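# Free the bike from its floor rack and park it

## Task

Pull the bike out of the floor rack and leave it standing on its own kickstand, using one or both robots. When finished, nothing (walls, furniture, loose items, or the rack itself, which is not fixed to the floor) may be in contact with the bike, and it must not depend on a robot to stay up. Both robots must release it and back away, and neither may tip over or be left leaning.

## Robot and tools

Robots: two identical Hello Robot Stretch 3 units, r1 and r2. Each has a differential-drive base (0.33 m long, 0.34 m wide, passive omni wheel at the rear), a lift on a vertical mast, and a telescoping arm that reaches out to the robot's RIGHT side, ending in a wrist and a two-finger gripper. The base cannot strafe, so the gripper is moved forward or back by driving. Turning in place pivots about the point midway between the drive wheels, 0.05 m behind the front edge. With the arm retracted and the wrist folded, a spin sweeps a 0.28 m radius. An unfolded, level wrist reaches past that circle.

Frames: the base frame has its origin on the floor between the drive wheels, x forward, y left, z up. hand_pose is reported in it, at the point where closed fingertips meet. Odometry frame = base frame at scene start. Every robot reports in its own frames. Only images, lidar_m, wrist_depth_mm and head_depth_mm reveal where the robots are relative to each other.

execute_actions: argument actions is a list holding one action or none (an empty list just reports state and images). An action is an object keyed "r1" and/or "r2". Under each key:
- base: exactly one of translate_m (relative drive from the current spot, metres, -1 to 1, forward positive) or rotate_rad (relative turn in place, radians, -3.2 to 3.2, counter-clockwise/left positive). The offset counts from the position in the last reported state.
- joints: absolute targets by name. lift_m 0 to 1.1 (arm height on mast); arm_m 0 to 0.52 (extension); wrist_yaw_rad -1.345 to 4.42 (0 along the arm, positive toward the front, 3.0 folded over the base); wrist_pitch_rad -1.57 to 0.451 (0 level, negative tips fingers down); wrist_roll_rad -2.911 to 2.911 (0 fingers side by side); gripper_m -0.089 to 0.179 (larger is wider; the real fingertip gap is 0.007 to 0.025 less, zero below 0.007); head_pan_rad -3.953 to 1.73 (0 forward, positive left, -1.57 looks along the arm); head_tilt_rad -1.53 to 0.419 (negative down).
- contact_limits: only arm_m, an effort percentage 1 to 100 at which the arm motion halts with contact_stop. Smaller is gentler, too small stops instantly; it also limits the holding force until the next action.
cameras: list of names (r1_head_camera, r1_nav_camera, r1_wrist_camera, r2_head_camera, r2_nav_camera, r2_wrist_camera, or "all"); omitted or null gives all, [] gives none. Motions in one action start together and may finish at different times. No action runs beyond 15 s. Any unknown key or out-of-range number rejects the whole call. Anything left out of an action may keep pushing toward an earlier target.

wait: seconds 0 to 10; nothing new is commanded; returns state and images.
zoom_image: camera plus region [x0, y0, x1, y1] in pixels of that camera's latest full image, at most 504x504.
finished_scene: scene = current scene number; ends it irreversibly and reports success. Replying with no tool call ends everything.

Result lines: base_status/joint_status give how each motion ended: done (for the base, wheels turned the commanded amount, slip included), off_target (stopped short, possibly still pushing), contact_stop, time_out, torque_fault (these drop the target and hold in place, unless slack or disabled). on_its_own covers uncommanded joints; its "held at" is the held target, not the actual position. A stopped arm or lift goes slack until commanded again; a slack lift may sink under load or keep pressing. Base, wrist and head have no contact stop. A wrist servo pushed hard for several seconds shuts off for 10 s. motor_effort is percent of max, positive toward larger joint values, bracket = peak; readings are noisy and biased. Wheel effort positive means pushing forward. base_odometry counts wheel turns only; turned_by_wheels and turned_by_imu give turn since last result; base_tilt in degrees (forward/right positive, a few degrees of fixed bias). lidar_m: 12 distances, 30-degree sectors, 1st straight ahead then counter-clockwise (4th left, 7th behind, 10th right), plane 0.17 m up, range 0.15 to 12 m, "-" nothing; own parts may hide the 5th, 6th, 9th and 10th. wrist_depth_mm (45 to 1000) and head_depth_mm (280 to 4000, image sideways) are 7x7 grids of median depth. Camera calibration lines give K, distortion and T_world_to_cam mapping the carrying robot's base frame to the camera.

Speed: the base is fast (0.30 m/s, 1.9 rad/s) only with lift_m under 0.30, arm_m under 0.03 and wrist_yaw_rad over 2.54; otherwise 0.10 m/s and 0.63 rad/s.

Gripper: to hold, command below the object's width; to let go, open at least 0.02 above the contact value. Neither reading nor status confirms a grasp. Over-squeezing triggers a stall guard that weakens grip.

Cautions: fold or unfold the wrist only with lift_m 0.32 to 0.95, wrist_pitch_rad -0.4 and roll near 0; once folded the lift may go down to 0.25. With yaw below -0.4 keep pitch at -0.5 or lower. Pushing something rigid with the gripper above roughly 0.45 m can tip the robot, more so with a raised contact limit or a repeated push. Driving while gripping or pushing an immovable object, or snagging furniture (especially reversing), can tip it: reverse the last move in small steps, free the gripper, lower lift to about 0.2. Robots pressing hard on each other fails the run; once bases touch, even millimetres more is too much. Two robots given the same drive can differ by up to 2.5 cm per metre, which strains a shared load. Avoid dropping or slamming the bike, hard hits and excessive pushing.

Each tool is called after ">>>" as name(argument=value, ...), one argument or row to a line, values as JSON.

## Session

>>> execute_actions(
  actions=[],
)

Scene clock: 0.00 s.
r1.base_odometry: x=+0.000 y=+0.000 heading=+0.000 (m, m, rad; r1's odometry frame)
r1.turned_by_wheels: +0.000 (rad since the last result)
r1.turned_by_imu: +0.000 (rad since the last result)
r1.base_tilt: forward=-2.0 right=-1.8 (deg)
r1.lidar_m: 2.73 2.04 2.78 1.20 0.92 0.90 0.95 1.35 3.09 3.27 3.95 3.85
r1.head_depth_mm: 1963 2932 3695 3723 3690 3575 2373 / 1972 2911 3860 3889 3840 3561 2389 / 1994 2959 - - - 3596 2411 / 1980 2993 - - - 3558 2403 / 2011 2930 - - - 3571 2391 / 1991 2998 - - - 3545 2367 / 2006 2964 - - - 3361 2320
r1.base_status: not commanded
r1.joint_positions: lift_m=+0.430 arm_m=+0.003 wrist_yaw_rad=+2.802 wrist_pitch_rad=-0.306 wrist_roll_rad=-0.016 gripper_m=+0.037 head_pan_rad=+0.017 head_tilt_rad=+0.010
r1.joint_status: not commanded
r1.motor_effort: left_wheel=+0 right_wheel=-1 lift_m=+36 arm_m=+0 wrist_yaw_rad=+0 wrist_pitch_rad=+6 wrist_roll_rad=+0 gripper_m=+0 head_pan_rad=+1 head_tilt_rad=+2 (%)
r1.hand_pose: x=+0.0578 y=+0.0756 z=+0.4689 quat_wxyz=(+0.225, +0.701, -0.010, +0.676) (m; r1's base frame)
r1.wrist_depth_mm: 895 - - - - - - / 884 - - - - - - / - - - - - - - / - - - - - - - / - 917 947 850 854 837 842 / 718 746 749 700 690 693 721 / 634 - 620 614 600 594 582
r2.base_odometry: x=+0.000 y=+0.000 heading=+0.000 (m, m, rad; r2's odometry frame)
r2.turned_by_wheels: +0.000 (rad since the last result)
r2.turned_by_imu: +0.000 (rad since the last result)
r2.base_tilt: forward=-0.4 right=+0.4 (deg)
r2.lidar_m: 0.82 0.70 0.69 0.78 1.29 1.98 2.23 3.71 4.10 1.78 6.89 1.51
r2.head_depth_mm: 1616 1616 1615 1624 1611 1620 1616 / 1331 1338 1340 1334 1342 1331 1330 / 1138 1138 1132 1136 1134 1132 1126 / 984 985 986 982 985 985 989 / 873 877 874 872 874 871 872 / 789 782 781 782 780 782 784 / 708 711 710 707 705 709 708
r2.base_status: not commanded
r2.joint_positions: lift_m=+0.411 arm_m=+0.002 wrist_yaw_rad=+2.992 wrist_pitch_rad=-0.485 wrist_roll_rad=+0.011 gripper_m=+0.037 head_pan_rad=-0.008 head_tilt_rad=-0.011
r2.joint_status: not commanded
r2.motor_effort: left_wheel=+0 right_wheel=+0 lift_m=+41 arm_m=-1 wrist_yaw_rad=+0 wrist_pitch_rad=+8 wrist_roll_rad=+0 gripper_m=-1 head_pan_rad=+0 head_tilt_rad=+2 (%)
r2.hand_pose: x=+0.0110 y=+0.0665 z=+0.4090 quat_wxyz=(+0.222, +0.701, +0.117, +0.668) (m; r2's base frame)
r2.wrist_depth_mm: - - 948 785 684 590 534 / - - - 879 733 640 567 / - - - 922 805 706 612 / 799 805 820 799 784 750 653 / 683 699 - 689 681 668 670 / 603 600 - 595 586 597 596 / 528 535 - 525 522 530 518
pictures: r1_head_camera (sideways: a quarter turn clockwise sets it upright), r1_nav_camera (sideways: a quarter turn counterclockwise sets it upright), r1_wrist_camera, r2_head_camera (sideways: a quarter turn clockwise sets it upright), r2_nav_camera (sideways: a quarter turn counterclockwise sets it upright), r2_wrist_camera
camera_calibration (this result's frames):
r1_head_camera: T_world_to_cam=[[-0.0000701294, -0.0122385, -0.999925, 1.32313], [0.0248449, 0.999616, -0.0122365, 0.0188698], [0.999691, -0.0248438, 0.000233961, -0.0468388], [0, 0, 0, 1]] pos_world=[0.0464483, -0.00383315, 1.32327]
r1_nav_camera: T_world_to_cam=[[-0.0525927, -0.0490325, 0.997412, -1.2514], [0.0515544, -0.997595, -0.0463231, 0.112118], [0.997284, 0.0489847, 0.054994, -0.127616], [0, 0, 0, 1]] pos_world=[0.0556749, 0.0567408, 1.26037]
r1_wrist_camera: T_world_to_cam=[[0.938042, -0.346071, -0.017661, -0.0153453], [-0.184101, -0.454541, -0.871492, 0.485058], [0.29357, 0.820748, -0.490091, 0.322064], [0, 0, 0, 1]] pos_world=[0.00914595, -0.049165, 0.580294]
r2_head_camera: T_world_to_cam=[[-0.0530319, 0.0506116, -0.997309, 1.3163], [0.0198485, 0.998571, 0.0496202, -0.0606622], [0.998396, -0.0171636, -0.0539607, 0.025372], [0, 0, 0, 1]] pos_world=[0.0456784, -0.00560899, 1.31713]
r2_nav_camera: T_world_to_cam=[[0.0506179, 0.0371486, 0.998027, -1.26577], [0.0179224, -0.999181, 0.0362826, 0.00588426], [0.998557, 0.0160504, -0.0512423, 0.0175541], [0, 0, 0, 1]] pos_world=[0.0464364, 0.0526193, 1.26396]
r2_wrist_camera: T_world_to_cam=[[0.981257, -0.192585, -0.00683536, -0.000948138], [-0.130368, -0.637295, -0.759513, 0.382621], [0.141915, 0.746168, -0.650456, 0.384585], [0, 0, 0, 1]] pos_world=[-0.0037662, -0.0433056, 0.540755]
Images, in order (width x height): r1_head_camera 896x504, r1_nav_camera 672x504, r1_wrist_camera 644x364, r2_head_camera 896x504, r2_nav_camera 672x504, r2_wrist_camera 644x364.

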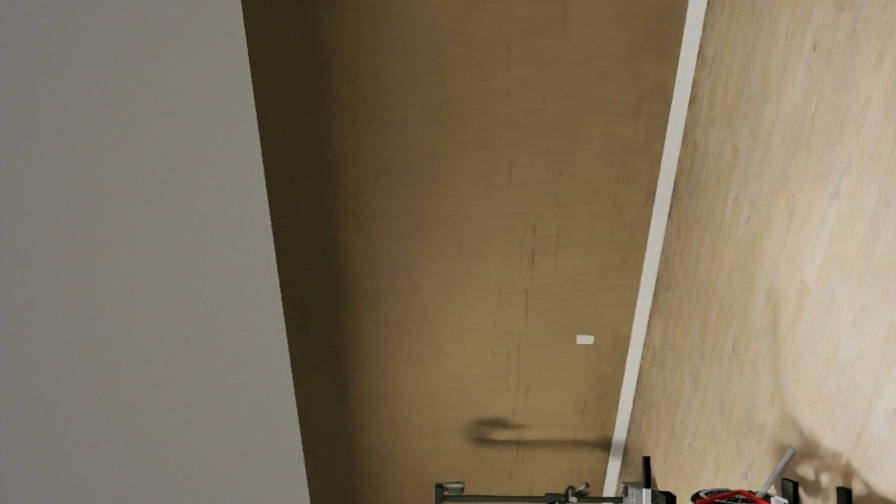

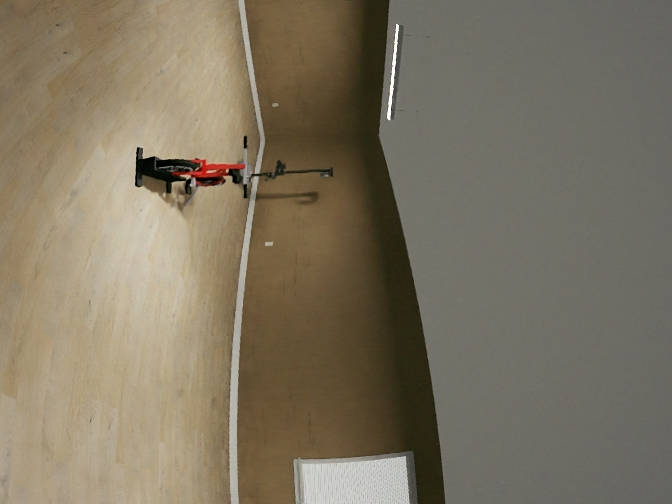

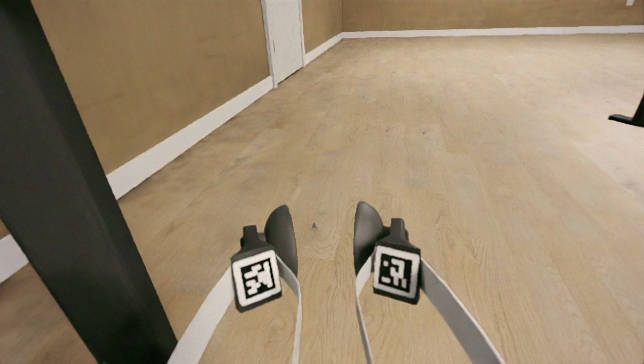

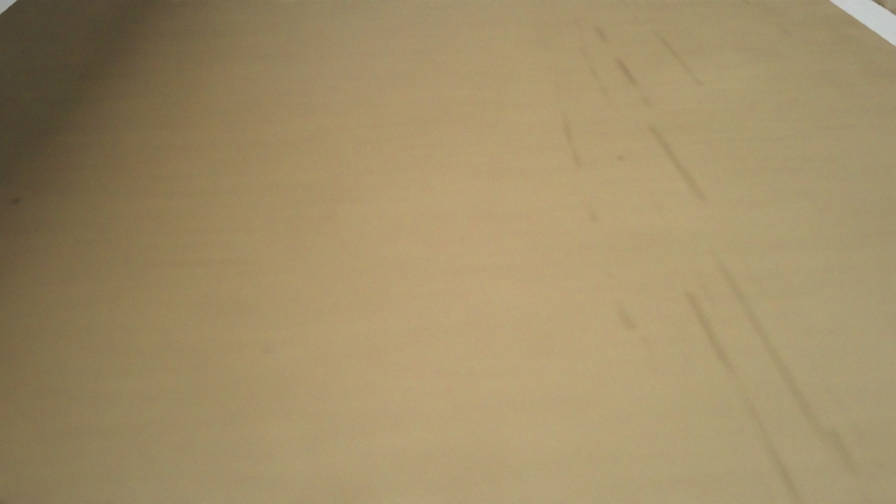

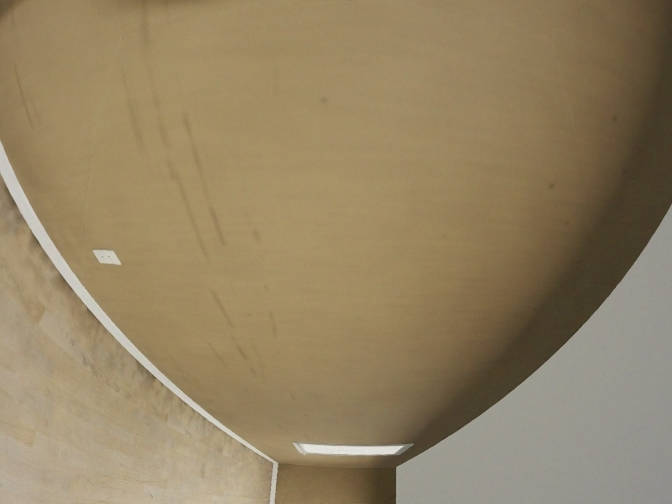

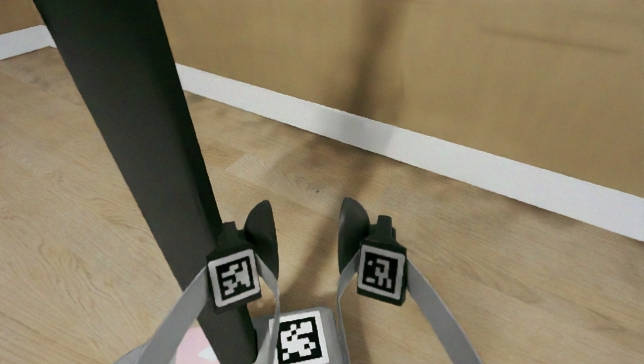

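>>> execute_actions(
  actions=[
    {"r1":{"joints":{"head_pan_rad":0.45,"head_tilt_rad":-0.45}}},
  ],
  cameras=["r1_head_camera"],
)

Scene clock: 4.10 s.
r1.base_odometry: x=+0.000 y=+0.000 heading=+0.000 (m, m, rad; r1's odometry frame)
r1.turned_by_wheels: +0.000 (rad since the last result)
r1.turned_by_imu: +0.001 (rad since the last result)
r1.base_tilt: forward=-1.9 right=-1.8 (deg)
r1.lidar_m: 2.73 2.04 2.78 1.20 0.91 0.90 0.94 1.35 3.08 3.28 3.95 3.84
r1.head_depth_mm: - - - 2991 2178 1706 1399 / - - - 3006 2176 1712 1398 / - - - 2821 2160 1695 1394 / - - - 2522 2138 1692 1390 / - - - 2912 2139 1676 1385 / - - - 2903 2132 1676 1381 / - - - 2873 2122 1665 1378
r1.base_status: not commanded
r1.joint_positions: lift_m=+0.430 arm_m=+0.003 wrist_yaw_rad=+2.802 wrist_pitch_rad=-0.306 wrist_roll_rad=-0.016 gripper_m=+0.037 head_pan_rad=+0.443 head_tilt_rad=-0.444
r1.joint_status: all done
r1.motor_effort: left_wheel=+0(1) right_wheel=-1(1) lift_m=+35(35) arm_m=+0(0) wrist_yaw_rad=+1(1) wrist_pitch_rad=+6(7) wrist_roll_rad=+1(0) gripper_m=+0(0) head_pan_rad=+3(27) head_tilt_rad=-3(31) (%)
r1.hand_pose: x=+0.0578 y=+0.0756 z=+0.4689 quat_wxyz=(+0.225, +0.701, -0.010, +0.676) (m; r1's base frame)
r1.wrist_depth_mm: 875 - - - - - - / 904 - - - - - - / - - - - - - - / - - - - - - - / - 916 949 870 878 840 836 / 721 751 760 698 670 716 699 / 624 - 627 621 605 590 583
r2.base_odometry: x=+0.000 y=+0.000 heading=+0.000 (m, m, rad; r2's odometry frame)
r2.turned_by_wheels: +0.000 (rad since the last result)
r2.turned_by_imu: +0.001 (rad since the last result)
r2.base_tilt: forward=-0.3 right=+0.5 (deg)
r2.lidar_m: 0.82 0.69 0.69 0.79 1.29 1.98 2.24 3.72 4.11 1.78 6.86 1.51
r2.head_depth_mm: 1619 1609 1627 1619 1612 1620 1610 / 1335 1334 1338 1323 1331 1329 1332 / 1133 1130 1133 1134 1135 1133 1134 / 987 984 988 990 986 983 985 / 876 871 872 876 870 870 874 / 784 784 783 784 783 780 781 / 710 712 709 710 708 709 709
r2.base_status: not commanded
r2.joint_positions: lift_m=+0.411 arm_m=+0.002 wrist_yaw_rad=+2.992 wrist_pitch_rad=-0.485 wrist_roll_rad=+0.011 gripper_m=+0.037 head_pan_rad=-0.008 head_tilt_rad=-0.011
r2.joint_status: not commanded
r2.motor_effort: left_wheel=+0(0) right_wheel=+1(1) lift_m=+41(42) arm_m=+0(0) wrist_yaw_rad=+1(0) wrist_pitch_rad=+9(8) wrist_roll_rad=+0(0) gripper_m=+0(1) head_pan_rad=+0(1) head_tilt_rad=+2(1) (%)
r2.hand_pose: x=+0.0110 y=+0.0665 z=+0.4090 quat_wxyz=(+0.222, +0.701, +0.117, +0.668) (m; r2's base frame)
r2.wrist_depth_mm: - - 935 779 675 590 533 / - - - 868 741 634 573 / - - - 912 788 696 615 / 821 812 810 808 819 749 652 / 691 697 - 666 686 690 666 / 601 601 - 598 589 585 587 / 527 543 - 518 525 525 516
pictures: r1_head_camera (sideways: a quarter turn clockwise sets it upright)
camera_calibration (this result's frames):
r1_head_camera: T_world_to_cam=[[-0.390771, -0.19883, -0.898758, 1.19323], [-0.398686, 0.916615, -0.029436, 0.0438327], [0.829667, 0.346819, -0.437457, 0.523892], [0, 0, 0, 1]] pos_world=[0.0490999, 0.015377, 1.3029]
Images, in order (width x height): r1_head_camera 896x504.

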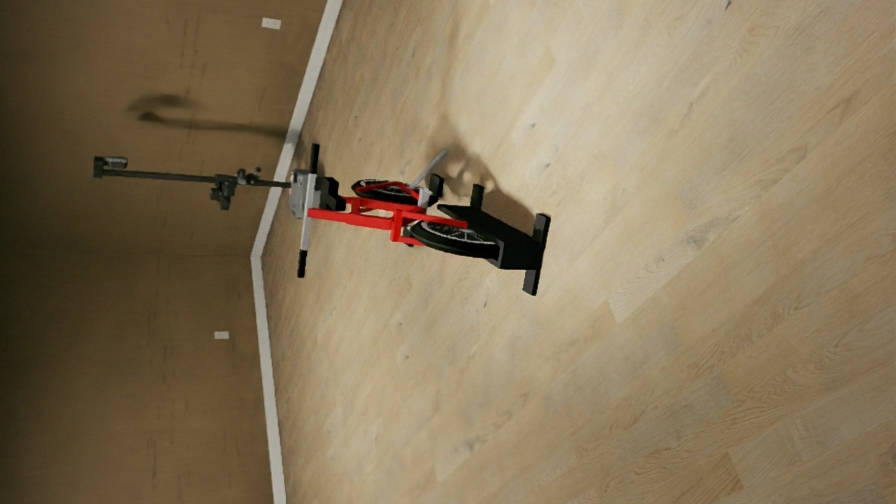

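>>> execute_actions(
  actions=[
    {"r1":{"base":{"rotate_rad":0.1},"joints":{"head_pan_rad":0.2}},"r2":{"joints":{"head_pan_rad":-3.0,"head_tilt_rad":-0.6}}},
  ],
  cameras=["r2_head_camera","r2_nav_camera"],
)

Scene clock: 29.93 s.
r1.base_odometry: x=+0.000 y=+0.000 heading=+0.100 (m, m, rad; r1's odometry frame)
r1.turned_by_wheels: +0.100 (rad since the last result)
r1.turned_by_imu: +0.102 (rad since the last result)
r1.base_tilt: forward=-1.9 right=-1.9 (deg)
r1.lidar_m: 2.05 2.05 2.20 1.11 0.90 0.89 0.98 1.53 3.08 3.39 3.88 3.83
r1.head_depth_mm: 3779 - - 2970 2187 1703 1391 / - - - 2954 2169 1696 1394 / - - - 2947 2127 1693 1387 / - - - 2836 2143 1693 1377 / - - - 2517 2131 1689 1387 / - - - 2900 2112 1679 1384 / - - - 2873 2108 1676 1377
r1.base_status: done
r1.joint_positions: lift_m=+0.430 arm_m=+0.003 wrist_yaw_rad=+2.802 wrist_pitch_rad=-0.306 wrist_roll_rad=-0.016 gripper_m=+0.037 head_pan_rad=+0.207 head_tilt_rad=-0.444
r1.joint_status: all done
r1.motor_effort: left_wheel=-3(9) right_wheel=+2(6) lift_m=+35(35) arm_m=+0(0) wrist_yaw_rad=+0(0) wrist_pitch_rad=+6(7) wrist_roll_rad=+0(0) gripper_m=-1(1) head_pan_rad=-3(21) head_tilt_rad=-4(3) (%)
r1.hand_pose: x=+0.0578 y=+0.0756 z=+0.4689 quat_wxyz=(+0.225, +0.701, -0.010, +0.676) (m; r1's base frame)
r1.wrist_depth_mm: 799 - - - - - - / 855 - - - - - - / - - - - - - - / - - - - - - - / - 926 904 892 878 824 825 / 722 747 738 697 690 717 694 / 623 - 625 607 596 601 585
r2.base_odometry: x=+0.000 y=+0.000 heading=+0.000 (m, m, rad; r2's odometry frame)
r2.turned_by_wheels: +0.000 (rad since the last result)
r2.turned_by_imu: +0.001 (rad since the last result)
r2.base_tilt: forward=-0.4 right=+0.5 (deg)
r2.lidar_m: 0.82 0.70 0.69 0.78 1.30 1.98 2.24 3.72 4.10 1.78 6.84 1.51
r2.head_depth_mm: 1942 2108 2311 2184 1698 1391 1180 / 2133 2344 2578 2198 1698 1385 1181 / 2331 2646 2821 2221 1712 1400 1186 / 2657 2982 3145 2233 1718 1409 1191 / 3026 3476 3169 2236 1742 1421 1195 / 3511 - 3227 2266 1745 1417 1205 / 3655 - 3283 2311 1761 1436 1211
r2.base_status: not commanded
r2.joint_positions: lift_m=+0.411 arm_m=+0.002 wrist_yaw_rad=+2.992 wrist_pitch_rad=-0.485 wrist_roll_rad=+0.011 gripper_m=+0.037 head_pan_rad=-2.993 head_tilt_rad=-0.593
r2.joint_status: all done
r2.motor_effort: left_wheel=+0(0) right_wheel=+1(0) lift_m=+42(41) arm_m=+0(0) wrist_yaw_rad=+0(0) wrist_pitch_rad=+8(8) wrist_roll_rad=+0(0) gripper_m=+0(1) head_pan_rad=-4(41) head_tilt_rad=-2(25) (%)
r2.hand_pose: x=+0.0110 y=+0.0665 z=+0.4090 quat_wxyz=(+0.222, +0.701, +0.117, +0.668) (m; r2's base frame)
r2.wrist_depth_mm: - - 938 794 677 600 528 / - - - 856 749 635 563 / - - - 913 810 688 615 / 825 807 815 806 804 767 660 / 693 697 - 695 686 677 662 / 601 592 - 594 602 599 593 / 526 539 - 525 527 522 517
pictures: r2_head_camera (sideways: a quarter turn clockwise sets it upright), r2_nav_camera (sideways: a quarter turn counterclockwise sets it upright)
camera_calibration (this result's frames):
r2_head_camera: T_world_to_cam=[[0.593355, 0.0382437, -0.804032, 1.06003], [0.111695, -0.993119, 0.0351907, -0.0424038], [-0.797153, -0.110687, -0.593544, 0.738551], [0, 0, 0, 1]] pos_world=[-0.0354977, -0.000903278, 1.29215]
r2_nav_camera: T_world_to_cam=[[-0.578129, -0.124678, 0.806364, -1.01171], [-0.189618, 0.98173, 0.0158448, 0.0337783], [-0.793607, -0.143741, -0.591208, 0.731212], [0, 0, 0, 1]] pos_world=[0.00180255, -0.0541941, 1.24757]
Images, in order (width x height): r2_head_camera 896x504, r2_nav_camera 672x504.

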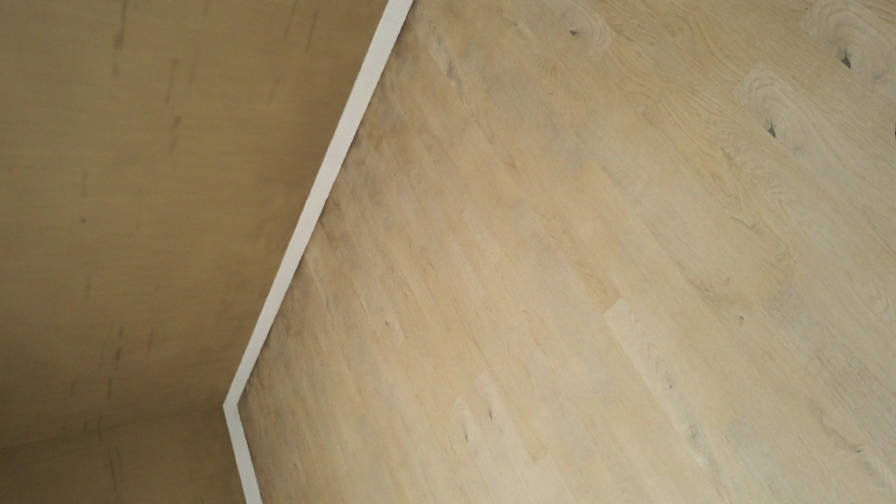

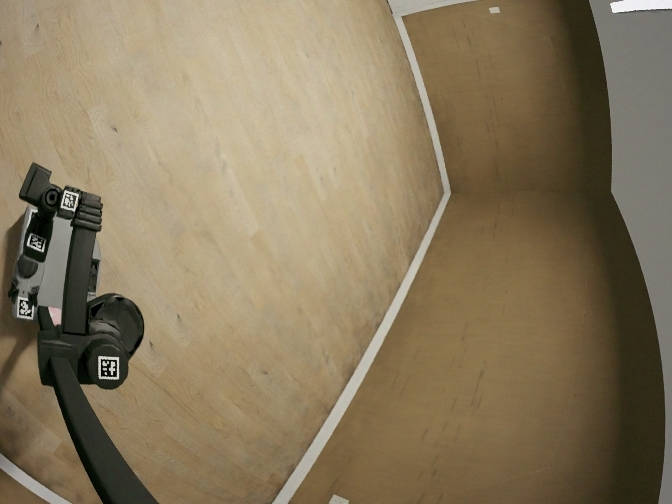

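>>> execute_actions(
  actions=[
    {"r2":{"joints":{"head_pan_rad":-1.6,"head_tilt_rad":-0.6}}},
  ],
  cameras=["r2_head_camera","r2_nav_camera","r1_head_camera"],
)

Scene clock: 37.17 s.
r1.base_odometry: x=+0.000 y=+0.000 heading=+0.100 (m, m, rad; r1's odometry frame)
r1.turned_by_wheels: +0.000 (rad since the last result)
r1.turned_by_imu: +0.001 (rad since the last result)
r1.base_tilt: forward=-2.0 right=-1.8 (deg)
r1.lidar_m: 2.05 2.04 2.20 1.11 0.90 0.89 0.98 1.54 3.09 3.38 3.88 3.85
r1.head_depth_mm: 3763 - - 2962 2175 1698 1403 / - - - 2984 2181 1711 1405 / - - - 2976 2165 1689 1398 / - - - 2809 2138 1700 1395 / - - - 2465 2139 1677 1383 / - - - 2877 2133 1668 1379 / - - - 2888 2099 1669 1380
r1.base_status: not commanded
r1.joint_positions: lift_m=+0.430 arm_m=+0.003 wrist_yaw_rad=+2.802 wrist_pitch_rad=-0.306 wrist_roll_rad=-0.016 gripper_m=+0.037 head_pan_rad=+0.207 head_tilt_rad=-0.444
r1.joint_status: not commanded
r1.motor_effort: left_wheel=-2(3) right_wheel=+2(3) lift_m=+35(35) arm_m=+0(0) wrist_yaw_rad=+1(0) wrist_pitch_rad=+6(6) wrist_roll_rad=+0(0) gripper_m=+0(1) head_pan_rad=-3(3) head_tilt_rad=-3(3) (%)
r1.hand_pose: x=+0.0578 y=+0.0756 z=+0.4689 quat_wxyz=(+0.225, +0.701, -0.010, +0.676) (m; r1's base frame)
r1.wrist_depth_mm: 836 - - - - - - / 855 - - - - - - / - - - - - - - / - - - - - - - / - 917 936 880 872 826 851 / 724 745 733 707 683 698 675 / 644 - 624 609 602 602 588
r2.base_odometry: x=+0.000 y=+0.000 heading=+0.000 (m, m, rad; r2's odometry frame)
r2.turned_by_wheels: +0.000 (rad since the last result)
r2.turned_by_imu: +0.001 (rad since the last result)
r2.base_tilt: forward=-0.3 right=+0.4 (deg)
r2.lidar_m: 0.82 0.70 0.69 0.79 1.29 1.97 2.23 3.74 4.09 1.78 6.86 1.51
r2.head_depth_mm: 3677 3992 3033 2175 1700 1384 1181 / - - 3079 2180 1704 1397 1179 / - - 3111 2224 1712 1401 1186 / - - 3141 2242 1725 1407 1195 / - - 2485 2162 1742 1418 1190 / - - 3239 2268 1738 1417 1203 / - - 3252 2297 1759 1433 1206
r2.base_status: not commanded
r2.joint_positions: lift_m=+0.411 arm_m=+0.002 wrist_yaw_rad=+2.992 wrist_pitch_rad=-0.485 wrist_roll_rad=+0.011 gripper_m=+0.037 head_pan_rad=-1.607 head_tilt_rad=-0.593
r2.joint_status: all done
r2.motor_effort: left_wheel=+0(0) right_wheel=+1(0) lift_m=+41(42) arm_m=+0(0) wrist_yaw_rad=+0(1) wrist_pitch_rad=+8(8) wrist_roll_rad=+0(0) gripper_m=-1(1) head_pan_rad=+4(42) head_tilt_rad=-3(2) (%)
r2.hand_pose: x=+0.0110 y=+0.0665 z=+0.4090 quat_wxyz=(+0.222, +0.701, +0.117, +0.668) (m; r2's base frame)
r2.wrist_depth_mm: - - 906 772 671 594 539 / - - - 885 729 640 566 / - - - 927 805 685 619 / 805 815 805 818 796 760 655 / 685 681 - 690 674 687 666 / 593 605 - 599 590 597 584 / 531 539 - 522 519 521 527
pictures: r1_head_camera (sideways: a quarter turn clockwise sets it upright), r2_head_camera (sideways: a quarter turn clockwise sets it upright), r2_nav_camera (sideways: a quarter turn counterclockwise sets it upright)
camera_calibration (this result's frames):
r1_head_camera: T_world_to_cam=[[-0.426722, -0.102209, -0.898589, 1.19323], [-0.173759, 0.984348, -0.0294485, 0.0424769], [0.887534, 0.143571, -0.437803, 0.523989], [0, 0, 0, 1]] pos_world=[0.0515016, 0.0049167, 1.30288]
r2_head_camera: T_world_to_cam=[[0.0717138, 0.590246, -0.804032, 1.06321], [0.996699, -0.0731605, 0.0351907, -0.0478023], [-0.0380522, -0.803901, -0.593544, 0.733921], [0, 0, 0, 1]] pos_world=[-0.000674946, -0.0410522, 1.29215]
r2_nav_camera: T_world_to_cam=[[0.0160464, -0.591202, 0.806364, -1.01533], [-0.999859, -0.00552682, 0.0158448, 0.0387208], [-0.00491084, -0.806504, -0.591208, 0.7264], [0, 0, 0, 1]] pos_world=[0.058575, -0.0142071, 1.24757]
Images, in order (width x height): r1_head_camera 896x504, r2_head_camera 896x504, r2_nav_camera 672x504.

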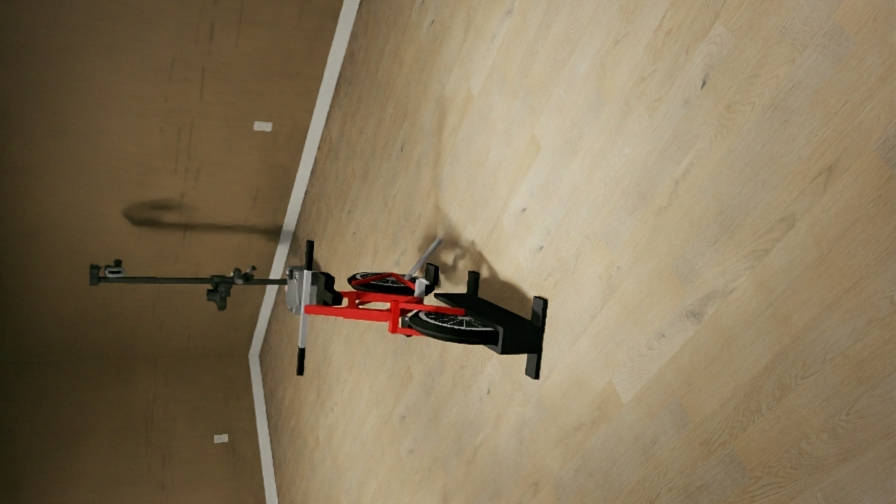

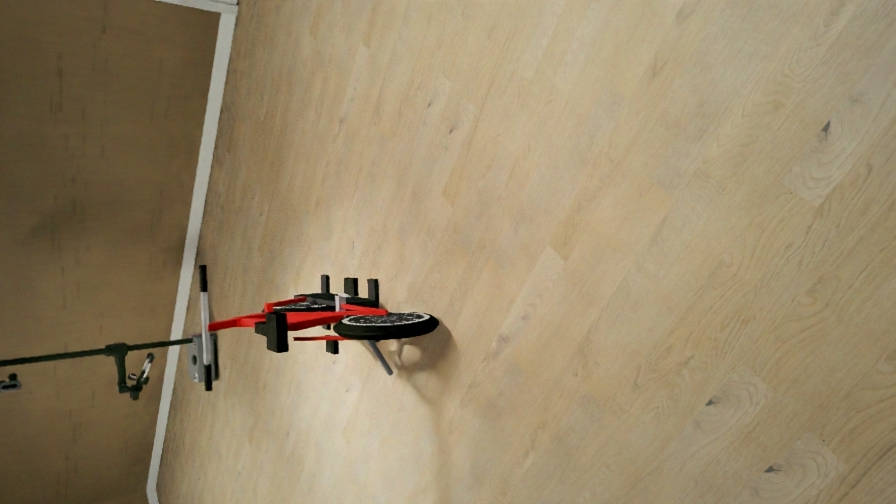

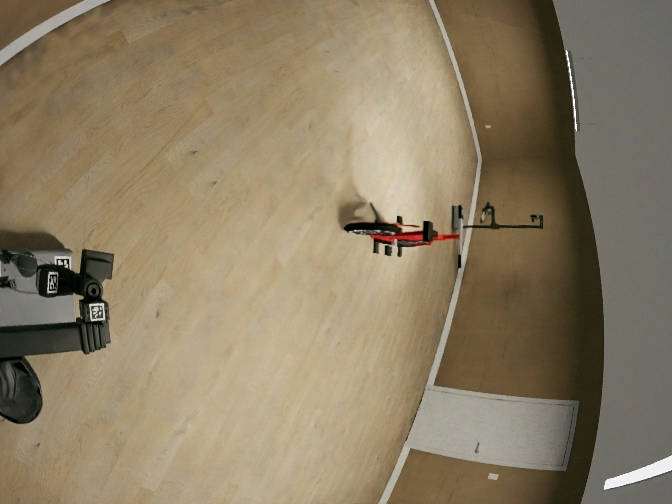

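>>> execute_actions(
  actions=[
    {"r1":{"joints":{"wrist_pitch_rad":-0.4,"wrist_yaw_rad":3.0,"lift_m":0.28}}},
  ],
  cameras=[],
)

>>> execute_actions(
  actions=[
    {"r1":{"base":{"translate_m":1.0}}},
  ],
  cameras=[],
)

>>> execute_actions(
  actions=[
    {"r1":{"base":{"translate_m":0.8},"joints":{"head_pan_rad":0.5,"head_tilt_rad":-0.7}}},
  ],
  cameras=["r1_head_camera"],
)

Scene clock: 62.67 s.
r1.base_odometry: x=+0.000 y=+0.000 heading=+0.100 (m, m, rad; r1's odometry frame)
r1.turned_by_wheels: +0.000 (rad since the last result)
r1.turned_by_imu: +0.001 (rad since the last result)
r1.base_tilt: forward=-1.9 right=-1.8 (deg)
r1.lidar_m: 2.05 2.04 2.20 1.11 0.90 0.90 0.98 1.53 3.09 3.39 3.90 3.85
r1.head_depth_mm: 3777 - - 2995 2189 1711 1406 / - - - 3002 2166 1707 1398 / - - - 2969 2140 1692 1386 / - - - 2865 2157 1693 1390 / - - - 2506 2120 1670 1381 / - - - 2905 2126 1676 1390 / - - - 2853 2096 1680 1376
r1.base_status: not commanded
r1.joint_positions: lift_m=+0.280 arm_m=+0.003 wrist_yaw_rad=+2.997 wrist_pitch_rad=-0.414 wrist_roll_rad=-0.016 gripper_m=+0.037 head_pan_rad=+0.207 head_tilt_rad=-0.444
r1.joint_status: all done
r1.motor_effort: left_wheel=-2(3) right_wheel=+2(2) lift_m=+28(30) arm_m=+0(0) wrist_yaw_rad=+3(5) wrist_pitch_rad=+5(6) wrist_roll_rad=+0(0) gripper_m=+0(1) head_pan_rad=-3(3) head_tilt_rad=-3(3) (%)
r1.hand_pose: x=+0.0112 y=+0.0747 z=+0.2938 quat_wxyz=(+0.195, +0.695, +0.097, +0.685) (m; r1's base frame)
r1.wrist_depth_mm: 687 - - - - - - / 726 - - - - - - / 738 834 903 875 852 867 831 / 708 720 704 661 665 685 641 / 588 590 - 575 560 551 547 / 497 510 - - 455 466 466 / 439 - - - 411 401 397
r2.base_odometry: x=+0.000 y=+0.000 heading=+0.000 (m, m, rad; r2's odometry frame)
r2.turned_by_wheels: +0.000 (rad since the last result)
r2.turned_by_imu: +0.001 (rad since the last result)
r2.base_tilt: forward=-0.4 right=+0.5 (deg)
r2.lidar_m: 0.82 0.69 0.69 0.78 1.30 1.98 2.23 3.71 4.10 1.78 6.86 1.51
r2.head_depth_mm: 3708 3978 3083 2171 1694 1383 1174 / - - 3087 2214 1706 1394 1181 / - - 3111 2229 1724 1406 1180 / - - 3184 2230 1730 1410 1193 / - - 2500 2165 1758 1422 1196 / - - 3191 2266 1747 1426 1202 / - - 3236 2307 1766 1431 1211
r2.base_status: not commanded
r2.joint_positions: lift_m=+0.411 arm_m=+0.002 wrist_yaw_rad=+2.992 wrist_pitch_rad=-0.485 wrist_roll_rad=+0.011 gripper_m=+0.037 head_pan_rad=-1.607 head_tilt_rad=-0.593
r2.joint_status: not commanded
r2.motor_effort: left_wheel=+0(0) right_wheel=+0(0) lift_m=+42(42) arm_m=-1(1) wrist_yaw_rad=+0(1) wrist_pitch_rad=+8(8) wrist_roll_rad=+0(0) gripper_m=-1(1) head_pan_rad=+4(4) head_tilt_rad=-3(3) (%)
r2.hand_pose: x=+0.0110 y=+0.0665 z=+0.4090 quat_wxyz=(+0.222, +0.701, +0.117, +0.668) (m; r2's base frame)
r2.wrist_depth_mm: - - 931 788 683 600 525 / - - - 855 735 642 573 / - - - 945 820 693 616 / 823 805 822 814 804 750 658 / 710 686 - 670 689 689 670 / 611 609 - 597 576 591 596 / 529 544 - 526 526 529 521
pictures: none
No camera images: the call's "cameras" was empty. Leave "cameras" out to get every camera's image.

Scene clock: 67.83 s.
r1.base_odometry: x=+0.995 y=+0.100 heading=+0.100 (m, m, rad; r1's odometry frame)
r1.turned_by_wheels: +0.000 (rad since the last result)
r1.turned_by_imu: -0.003 (rad since the last result)
r1.base_tilt: forward=-1.9 right=-1.9 (deg)
r1.lidar_m: 1.76 1.11 4.10 2.07 1.68 1.66 1.83 2.85 3.70 3.83 3.13 3.09
r1.head_depth_mm: 3015 3198 3357 2978 2178 1709 1395 / 3249 3411 3646 2995 2156 1694 1406 / 3493 3838 - 2962 2191 1693 1392 / 3885 - - 2906 2144 1689 1378 / - - - 2763 2020 1679 1388 / - - - 1814 1825 1606 1378 / - - - 2757 2113 1389 1375
r1.base_status: done
r1.joint_positions: lift_m=+0.280 arm_m=+0.003 wrist_yaw_rad=+2.998 wrist_pitch_rad=-0.414 wrist_roll_rad=-0.016 gripper_m=+0.037 head_pan_rad=+0.207 head_tilt_rad=-0.445
r1.joint_status: not commanded
r1.motor_effort: left_wheel=-2(10) right_wheel=+2(8) lift_m=+28(28) arm_m=+0(0) wrist_yaw_rad=+3(3) wrist_pitch_rad=+6(6) wrist_roll_rad=+0(0) gripper_m=-1(1) head_pan_rad=-3(3) head_tilt_rad=-3(3) (%)
r1.hand_pose: x=+0.0110 y=+0.0747 z=+0.2938 quat_wxyz=(+0.194, +0.695, +0.097, +0.686) (m; r1's base frame)
r1.wrist_depth_mm: - - - - - - - / - - - - - - - / 965 886 928 847 862 852 805 / 720 698 696 710 655 667 650 / 587 579 - 560 567 549 544 / 489 504 - - 461 469 469 / 435 - - - 415 410 401
r2.base_odometry: x=+0.000 y=+0.000 heading=+0.000 (m, m, rad; r2's odometry frame)
r2.turned_by_wheels: +0.000 (rad since the last result)
r2.turned_by_imu: +0.001 (rad since the last result)
r2.base_tilt: forward=-0.4 right=+0.5 (deg)
r2.lidar_m: 0.82 0.69 0.69 0.79 1.30 1.98 2.24 3.70 4.09 1.78 6.85 1.51
r2.head_depth_mm: 3709 - 3069 2191 1702 1385 1172 / 3953 - 3109 2203 1701 1398 1185 / - - 3102 2216 1707 1403 1180 / - - 3198 2225 1730 1414 1194 / - - 2479 2154 1742 1407 1197 / - - 3202 2291 1749 1425 1202 / - - 3262 2286 1748 1431 1215
r2.base_status: not commanded
r2.joint_positions: lift_m=+0.411 arm_m=+0.002 wrist_yaw_rad=+2.992 wrist_pitch_rad=-0.485 wrist_roll_rad=+0.011 gripper_m=+0.037 head_pan_rad=-1.607 head_tilt_rad=-0.593
r2.joint_status: not commanded
r2.motor_effort: left_wheel=+0(0) right_wheel=+0(0) lift_m=+41(41) arm_m=+0(0) wrist_yaw_rad=+0(1) wrist_pitch_rad=+8(8) wrist_roll_rad=+0(0) gripper_m=-1(1) head_pan_rad=+5(4) head_tilt_rad=-3(3) (%)
r2.hand_pose: x=+0.0110 y=+0.0665 z=+0.4090 quat_wxyz=(+0.222, +0.701, +0.117, +0.668) (m; r2's base frame)
r2.wrist_depth_mm: - - 928 771 678 594 530 / - - - 864 744 645 564 / - - - 924 811 707 611 / 810 814 803 818 786 745 660 / 692 698 - 696 669 685 665 / 601 596 - 601 591 594 590 / 525 551 - 525 522 521 519
pictures: none
No camera images: the call's "cameras" was empty. Leave "cameras" out to get every camera's image.

Scene clock: 72.33 s.
r1.base_odometry: x=+1.791 y=+0.179 heading=+0.100 (m, m, rad; r1's odometry frame)
r1.turned_by_wheels: +0.000 (rad since the last result)
r1.turned_by_imu: -0.002 (rad since the last result)
r1.base_tilt: forward=-1.9 right=-1.9 (deg)
r1.lidar_m: 2.71 1.00 0.57 2.81 2.30 2.28 2.50 3.87 4.21 3.07 2.50 2.47
r1.head_depth_mm: 3136 3219 2591 2005 1657 1396 1214 / 3448 3458 2555 2008 1645 1404 1213 / - 3070 2562 1996 1645 1402 1207 / - 3496 2513 1877 1635 1384 1204 / - 3424 2501 1256 1504 1345 1204 / - 3485 2480 1839 1353 1292 1207 / 3885 3391 2455 1846 1014 1046 1136
r1.base_status: done
r1.joint_positions: lift_m=+0.280 arm_m=+0.003 wrist_yaw_rad=+2.998 wrist_pitch_rad=-0.414 wrist_roll_rad=-0.016 gripper_m=+0.037 head_pan_rad=+0.493 head_tilt_rad=-0.692
r1.joint_status: all done
r1.motor_effort: left_wheel=-1(10) right_wheel=+0(7) lift_m=+28(28) arm_m=+0(0) wrist_yaw_rad=+2(3) wrist_pitch_rad=+6(6) wrist_roll_rad=+1(0) gripper_m=+1(2) head_pan_rad=+4(22) head_tilt_rad=-5(22) (%)
r1.hand_pose: x=+0.0110 y=+0.0747 z=+0.2938 quat_wxyz=(+0.194, +0.695, +0.097, +0.686) (m; r1's base frame)
r1.wrist_depth_mm: - - - - 557 578 659 / - - - - 601 632 669 / 950 917 892 841 640 682 766 / 719 725 702 699 663 664 659 / 582 572 - 574 558 549 534 / 496 493 - - 456 466 463 / 436 - - - 414 408 403
r2.base_odometry: x=+0.000 y=+0.000 heading=+0.000 (m, m, rad; r2's odometry frame)
r2.turned_by_wheels: +0.000 (rad since the last result)
r2.turned_by_imu: +0.001 (rad since the last result)
r2.base_tilt: forward=-0.3 right=+0.5 (deg)
r2.lidar_m: 0.82 0.70 0.69 0.79 1.30 1.98 2.23 3.70 4.09 1.78 6.87 1.51
r2.head_depth_mm: 3697 3984 3036 2179 1693 1372 1178 / - - 3060 2188 1707 1387 1184 / - - 3134 2230 1715 1397 1184 / - - 3110 2223 1744 1408 1191 / - - 2474 2150 1735 1416 1194 / - - 3173 2267 1751 1422 1203 / - - 3236 2293 1754 1429 1208
r2.base_status: not commanded
r2.joint_positions: lift_m=+0.411 arm_m=+0.002 wrist_yaw_rad=+2.992 wrist_pitch_rad=-0.485 wrist_roll_rad=+0.011 gripper_m=+0.037 head_pan_rad=-1.607 head_tilt_rad=-0.593
r2.joint_status: not commanded
r2.motor_effort: left_wheel=+0(0) right_wheel=+0(1) lift_m=+42(42) arm_m=+1(1) wrist_yaw_rad=+1(1) wrist_pitch_rad=+8(8) wrist_roll_rad=+0(0) gripper_m=-1(1) head_pan_rad=+4(4) head_tilt_rad=-3(3) (%)
r2.hand_pose: x=+0.0110 y=+0.0665 z=+0.4090 quat_wxyz=(+0.222, +0.701, +0.117, +0.668) (m; r2's base frame)
r2.wrist_depth_mm: - - 912 793 677 605 521 / - - - 878 739 642 572 / - - - 933 818 706 618 / 828 821 822 809 801 740 661 / 683 692 - 694 679 679 647 / 600 592 - 591 598 595 594 / 528 535 - 526 519 526 521
pictures: r1_head_camera (sideways: a quarter turn clockwise sets it upright)
camera_calibration (this result's frames):
r1_head_camera: T_world_to_cam=[[-0.562801, -0.316167, -0.763737, 1.01823], [-0.451343, 0.891604, -0.0365042, 0.0533453], [0.692492, 0.324162, -0.644495, 0.794095], [0, 0, 0, 1]] pos_world=[0.0472347, 0.0169528, 1.2914]
Images, in order (width x height): r1_head_camera 896x504.

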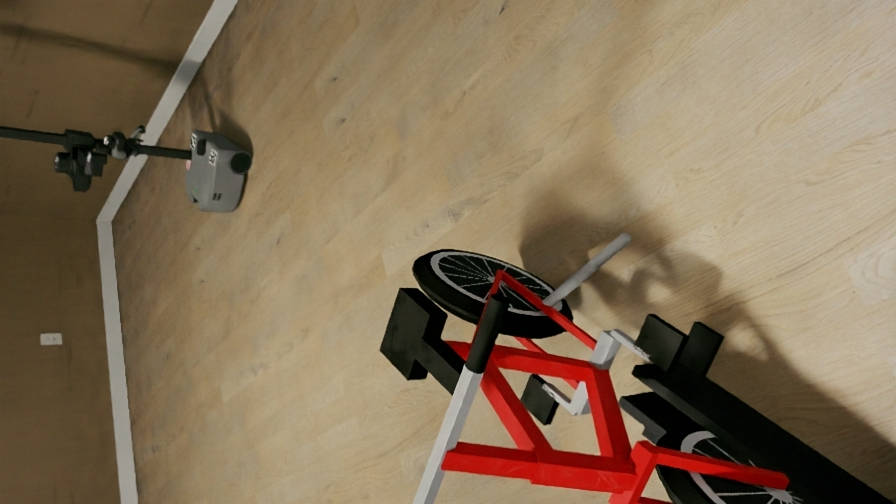

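>>> execute_actions(
  actions=[
    {"r1":{"base":{"rotate_rad":-0.2}}},
  ],
  cameras=[],
)

>>> execute_actions(
  actions=[
    {"r1":{"base":{"translate_m":0.755}}},
  ],
  cameras=[],
)

>>> execute_actions(
  actions=[
    {"r1":{"base":{"rotate_rad":-2.94},"joints":{"head_pan_rad":-1.5,"head_tilt_rad":-0.85}}},
  ],
  cameras=["r1_head_camera"],
)

Scene clock: 96.40 s.
r1.base_odometry: x=+1.791 y=+0.179 heading=-0.100 (m, m, rad; r1's odometry frame)
r1.turned_by_wheels: -0.200 (rad since the last result)
r1.turned_by_imu: -0.201 (rad since the last result)
r1.base_tilt: forward=-2.0 right=-1.8 (deg)
r1.lidar_m: 2.54 1.01 0.59 0.56 2.40 2.29 2.35 3.11 4.20 3.67 2.60 2.47
r1.head_depth_mm: 2586 2799 2580 2024 1657 1404 1214 / 2852 3029 2588 2019 1647 1390 1215 / 3165 3311 2521 1979 1645 1401 1206 / 3504 3457 2543 1969 1637 1383 1204 / 3918 3022 2494 1990 1629 1387 1196 / - 3389 2482 1503 1523 1348 1196 / - 3362 2445 1158 1373 1278 1194
r1.base_status: done
r1.joint_positions: lift_m=+0.280 arm_m=+0.003 wrist_yaw_rad=+2.998 wrist_pitch_rad=-0.414 wrist_roll_rad=-0.016 gripper_m=+0.037 head_pan_rad=+0.493 head_tilt_rad=-0.692
r1.joint_status: not commanded
r1.motor_effort: left_wheel=+3(12) right_wheel=-2(8) lift_m=+29(28) arm_m=+0(1) wrist_yaw_rad=+2(3) wrist_pitch_rad=+6(6) wrist_roll_rad=+0(0) gripper_m=+1(1) head_pan_rad=+3(4) head_tilt_rad=-4(4) (%)
r1.hand_pose: x=+0.0110 y=+0.0747 z=+0.2938 quat_wxyz=(+0.194, +0.695, +0.097, +0.686) (m; r1's base frame)
r1.wrist_depth_mm: - - - 591 602 754 769 / - - - 620 671 781 892 / 957 892 914 651 734 811 817 / 718 723 703 682 663 650 655 / 609 576 - 562 565 550 535 / 489 502 - - 458 461 464 / 442 - - - 408 411 405
r2.base_odometry: x=+0.000 y=+0.000 heading=+0.000 (m, m, rad; r2's odometry frame)
r2.turned_by_wheels: +0.000 (rad since the last result)
r2.turned_by_imu: +0.001 (rad since the last result)
r2.base_tilt: forward=-0.3 right=+0.5 (deg)
r2.lidar_m: 0.83 0.70 0.69 0.78 1.30 1.98 2.24 3.68 4.10 1.78 6.86 1.51
r2.head_depth_mm: 3680 - 3044 2162 1694 1393 1181 / 3957 - 3070 2208 1702 1394 1177 / - - 3124 2209 1711 1401 1181 / - - 3137 2213 1733 1409 1194 / - - 2485 2161 1734 1423 1198 / - - 3135 2252 1746 1423 1206 / - - 3233 2273 1768 1427 1207
r2.base_status: not commanded
r2.joint_positions: lift_m=+0.411 arm_m=+0.002 wrist_yaw_rad=+2.992 wrist_pitch_rad=-0.485 wrist_roll_rad=+0.011 gripper_m=+0.037 head_pan_rad=-1.607 head_tilt_rad=-0.593
r2.joint_status: not commanded
r2.motor_effort: left_wheel=+0(0) right_wheel=+1(1) lift_m=+42(42) arm_m=+0(0) wrist_yaw_rad=+0(0) wrist_pitch_rad=+8(9) wrist_roll_rad=+0(0) gripper_m=+0(1) head_pan_rad=+4(4) head_tilt_rad=-3(2) (%)
r2.hand_pose: x=+0.0110 y=+0.0665 z=+0.4090 quat_wxyz=(+0.222, +0.701, +0.117, +0.668) (m; r2's base frame)
r2.wrist_depth_mm: - - 928 777 665 587 533 / - - - 909 731 648 570 / - - - 925 812 689 615 / 816 809 799 814 797 743 661 / 685 690 - 684 679 680 654 / 603 601 - 589 588 583 595 / 526 531 - 526 520 520 525
pictures: none
No camera images: the call's "cameras" was empty. Leave "cameras" out to get every camera's image.

Scene clock: 100.67 s.
r1.base_odometry: x=+2.542 y=+0.104 heading=-0.100 (m, m, rad; r1's odometry frame)
r1.turned_by_wheels: +0.000 (rad since the last result)
r1.turned_by_imu: -0.002 (rad since the last result)
r1.base_tilt: forward=-1.9 right=-1.9 (deg)
r1.lidar_m: 1.85 2.45 0.76 0.62 0.75 0.82 3.01 3.98 4.54 2.69 1.90 1.80
r1.head_depth_mm: 1895 2026 2227 2023 1654 1414 1223 / 2068 2217 2389 1999 1644 1399 1211 / 2272 2499 2533 1996 1636 1397 1206 / 2542 2824 2507 1974 1635 1390 1206 / 2895 3119 2504 1957 1622 1382 1195 / 3190 3093 2386 1943 1618 1376 1201 / 3696 3329 2444 1952 1613 1363 1196
r1.base_status: done
r1.joint_positions: lift_m=+0.280 arm_m=+0.003 wrist_yaw_rad=+2.998 wrist_pitch_rad=-0.414 wrist_roll_rad=-0.016 gripper_m=+0.037 head_pan_rad=+0.493 head_tilt_rad=-0.692
r1.joint_status: not commanded
r1.motor_effort: left_wheel=+3(15) right_wheel=-2(6) lift_m=+28(28) arm_m=+0(0) wrist_yaw_rad=+2(3) wrist_pitch_rad=+6(5) wrist_roll_rad=+0(0) gripper_m=+1(1) head_pan_rad=+3(4) head_tilt_rad=-4(4) (%)
r1.hand_pose: x=+0.0110 y=+0.0746 z=+0.2937 quat_wxyz=(+0.194, +0.695, +0.097, +0.686) (m; r1's base frame)
r1.wrist_depth_mm: 548 - - 683 - - - / 562 - 739 725 - - - / 604 625 917 822 873 849 818 / 633 692 703 682 666 659 662 / 582 578 - 567 563 547 545 / 484 502 - - 466 465 465 / 445 - - - 420 404 394
r2.base_odometry: x=+0.000 y=+0.000 heading=+0.000 (m, m, rad; r2's odometry frame)
r2.turned_by_wheels: +0.000 (rad since the last result)
r2.turned_by_imu: +0.001 (rad since the last result)
r2.base_tilt: forward=-0.4 right=+0.5 (deg)
r2.lidar_m: 0.82 0.69 0.69 0.78 1.30 1.97 2.24 3.72 4.09 1.78 2.46 1.51
r2.head_depth_mm: 3731 - 3063 2174 1684 1389 1178 / - - 3061 2193 1706 1407 1182 / - - 3105 2193 1715 1400 1181 / - - 3098 2225 1713 1396 1193 / - - 2503 2137 1732 1419 1195 / - - 3203 2275 1745 1430 1198 / - - 2630 2298 1756 1431 1205
r2.base_status: not commanded
r2.joint_positions: lift_m=+0.411 arm_m=+0.002 wrist_yaw_rad=+2.992 wrist_pitch_rad=-0.485 wrist_roll_rad=+0.011 gripper_m=+0.037 head_pan_rad=-1.607 head_tilt_rad=-0.593
r2.joint_status: not commanded
r2.motor_effort: left_wheel=+0(0) right_wheel=+1(0) lift_m=+42(42) arm_m=+0(0) wrist_yaw_rad=+1(1) wrist_pitch_rad=+8(8) wrist_roll_rad=+0(0) gripper_m=+0(0) head_pan_rad=+4(4) head_tilt_rad=-2(3) (%)
r2.hand_pose: x=+0.0110 y=+0.0665 z=+0.4090 quat_wxyz=(+0.222, +0.701, +0.117, +0.668) (m; r2's base frame)
r2.wrist_depth_mm: - - 923 792 670 598 534 / - - - 897 727 641 570 / - - - 917 807 694 603 / 830 800 814 794 785 743 645 / 704 689 - 696 662 689 653 / 603 597 - 594 592 594 593 / 524 532 - 527 536 527 526
pictures: none
No camera images: the call's "cameras" was empty. Leave "cameras" out to get every camera's image.

Scene clock: 103.67 s.
r1.base_odometry: x=+2.542 y=+0.104 heading=-3.040 (m, m, rad; r1's odometry frame)
r1.turned_by_wheels: -2.940 (rad since the last result)
r1.turned_by_imu: -2.969 (rad since the last result)
r1.base_tilt: forward=-2.0 right=-1.8 (deg)
r1.lidar_m: 3.27 4.58 4.29 2.22 1.82 1.81 2.00 2.45 0.62 0.70 0.71 2.95
r1.head_depth_mm: 3422 2582 2063 1735 1204 1313 1164 / 3430 2540 2062 1009 1207 1295 1160 / 3276 2525 2022 1048 1305 1268 1156 / 3304 2507 2032 1686 1382 1287 1142 / 3251 2455 1941 1614 1263 1258 1137 / 3087 2462 1983 1038 1234 1279 1136 / 2948 2434 1979 1672 1234 1262 1135
r1.base_status: done
r1.joint_positions: lift_m=+0.280 arm_m=+0.003 wrist_yaw_rad=+2.998 wrist_pitch_rad=-0.414 wrist_roll_rad=-0.016 gripper_m=+0.037 head_pan_rad=-1.493 head_tilt_rad=-0.840
r1.joint_status: all done
r1.motor_effort: left_wheel=+3(15) right_wheel=-3(7) lift_m=+28(28) arm_m=+0(0) wrist_yaw_rad=+3(2) wrist_pitch_rad=+6(5) wrist_roll_rad=+0(0) gripper_m=-1(1) head_pan_rad=-2(35) head_tilt_rad=-5(20) (%)
r1.hand_pose: x=+0.0110 y=+0.0746 z=+0.2937 quat_wxyz=(+0.194, +0.695, +0.097, +0.686) (m; r1's base frame)
r1.wrist_depth_mm: - - - - - - - / - - - - - - - / 961 911 893 902 846 830 821 / 719 707 699 677 670 661 664 / 590 578 - 571 565 547 543 / 494 501 - - 460 467 463 / 439 - - - 408 413 401
r2.base_odometry: x=+0.000 y=+0.000 heading=+0.000 (m, m, rad; r2's odometry frame)
r2.turned_by_wheels: +0.000 (rad since the last result)
r2.turned_by_imu: +0.001 (rad since the last result)
r2.base_tilt: forward=-0.4 right=+0.4 (deg)
r2.lidar_m: 0.82 0.69 0.69 0.79 1.30 1.98 2.23 3.72 4.10 1.78 2.47 1.51
r2.head_depth_mm: 3766 3983 3074 2174 1691 1384 1175 / 3908 - 3060 2195 1710 1399 1177 / - - 3081 2210 1725 1406 1182 / - - 3165 2225 1715 1407 1189 / - - 2476 2161 1741 1429 1197 / - - 3196 2263 1761 1421 1202 / - - 3082 2265 1772 1434 1203
r2.base_status: not commanded
r2.joint_positions: lift_m=+0.411 arm_m=+0.002 wrist_yaw_rad=+2.992 wrist_pitch_rad=-0.485 wrist_roll_rad=+0.011 gripper_m=+0.037 head_pan_rad=-1.607 head_tilt_rad=-0.593
r2.joint_status: not commanded
r2.motor_effort: left_wheel=+0(0) right_wheel=+0(0) lift_m=+42(42) arm_m=-1(1) wrist_yaw_rad=-1(0) wrist_pitch_rad=+8(9) wrist_roll_rad=+0(0) gripper_m=+0(1) head_pan_rad=+4(4) head_tilt_rad=-2(3) (%)
r2.hand_pose: x=+0.0110 y=+0.0665 z=+0.4090 quat_wxyz=(+0.222, +0.701, +0.117, +0.668) (m; r2's base frame)
r2.wrist_depth_mm: - - 956 791 667 597 525 / - - - 862 743 642 571 / - - - 935 809 696 613 / 808 830 812 807 806 735 651 / 687 689 - 690 676 675 655 / 603 596 - 597 591 594 602 / 527 532 - 519 528 521 508
pictures: r1_head_camera (sideways: a quarter turn clockwise sets it upright)
camera_calibration (this result's frames):
r1_head_camera: T_world_to_cam=[[-0.0703882, 0.747749, -0.66024, 0.88035], [0.997477, 0.0588584, -0.0396814, 0.0486366], [0.00918894, -0.661368, -0.750005, 0.935491], [0, 0, 0, 1]] pos_world=[0.00485616, -0.0424395, 1.2848]
Images, in order (width x height): r1_head_camera 896x504.

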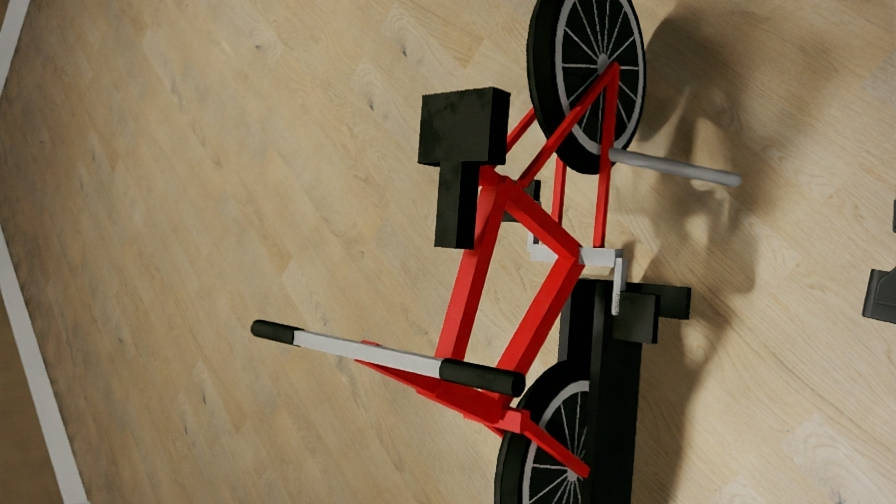

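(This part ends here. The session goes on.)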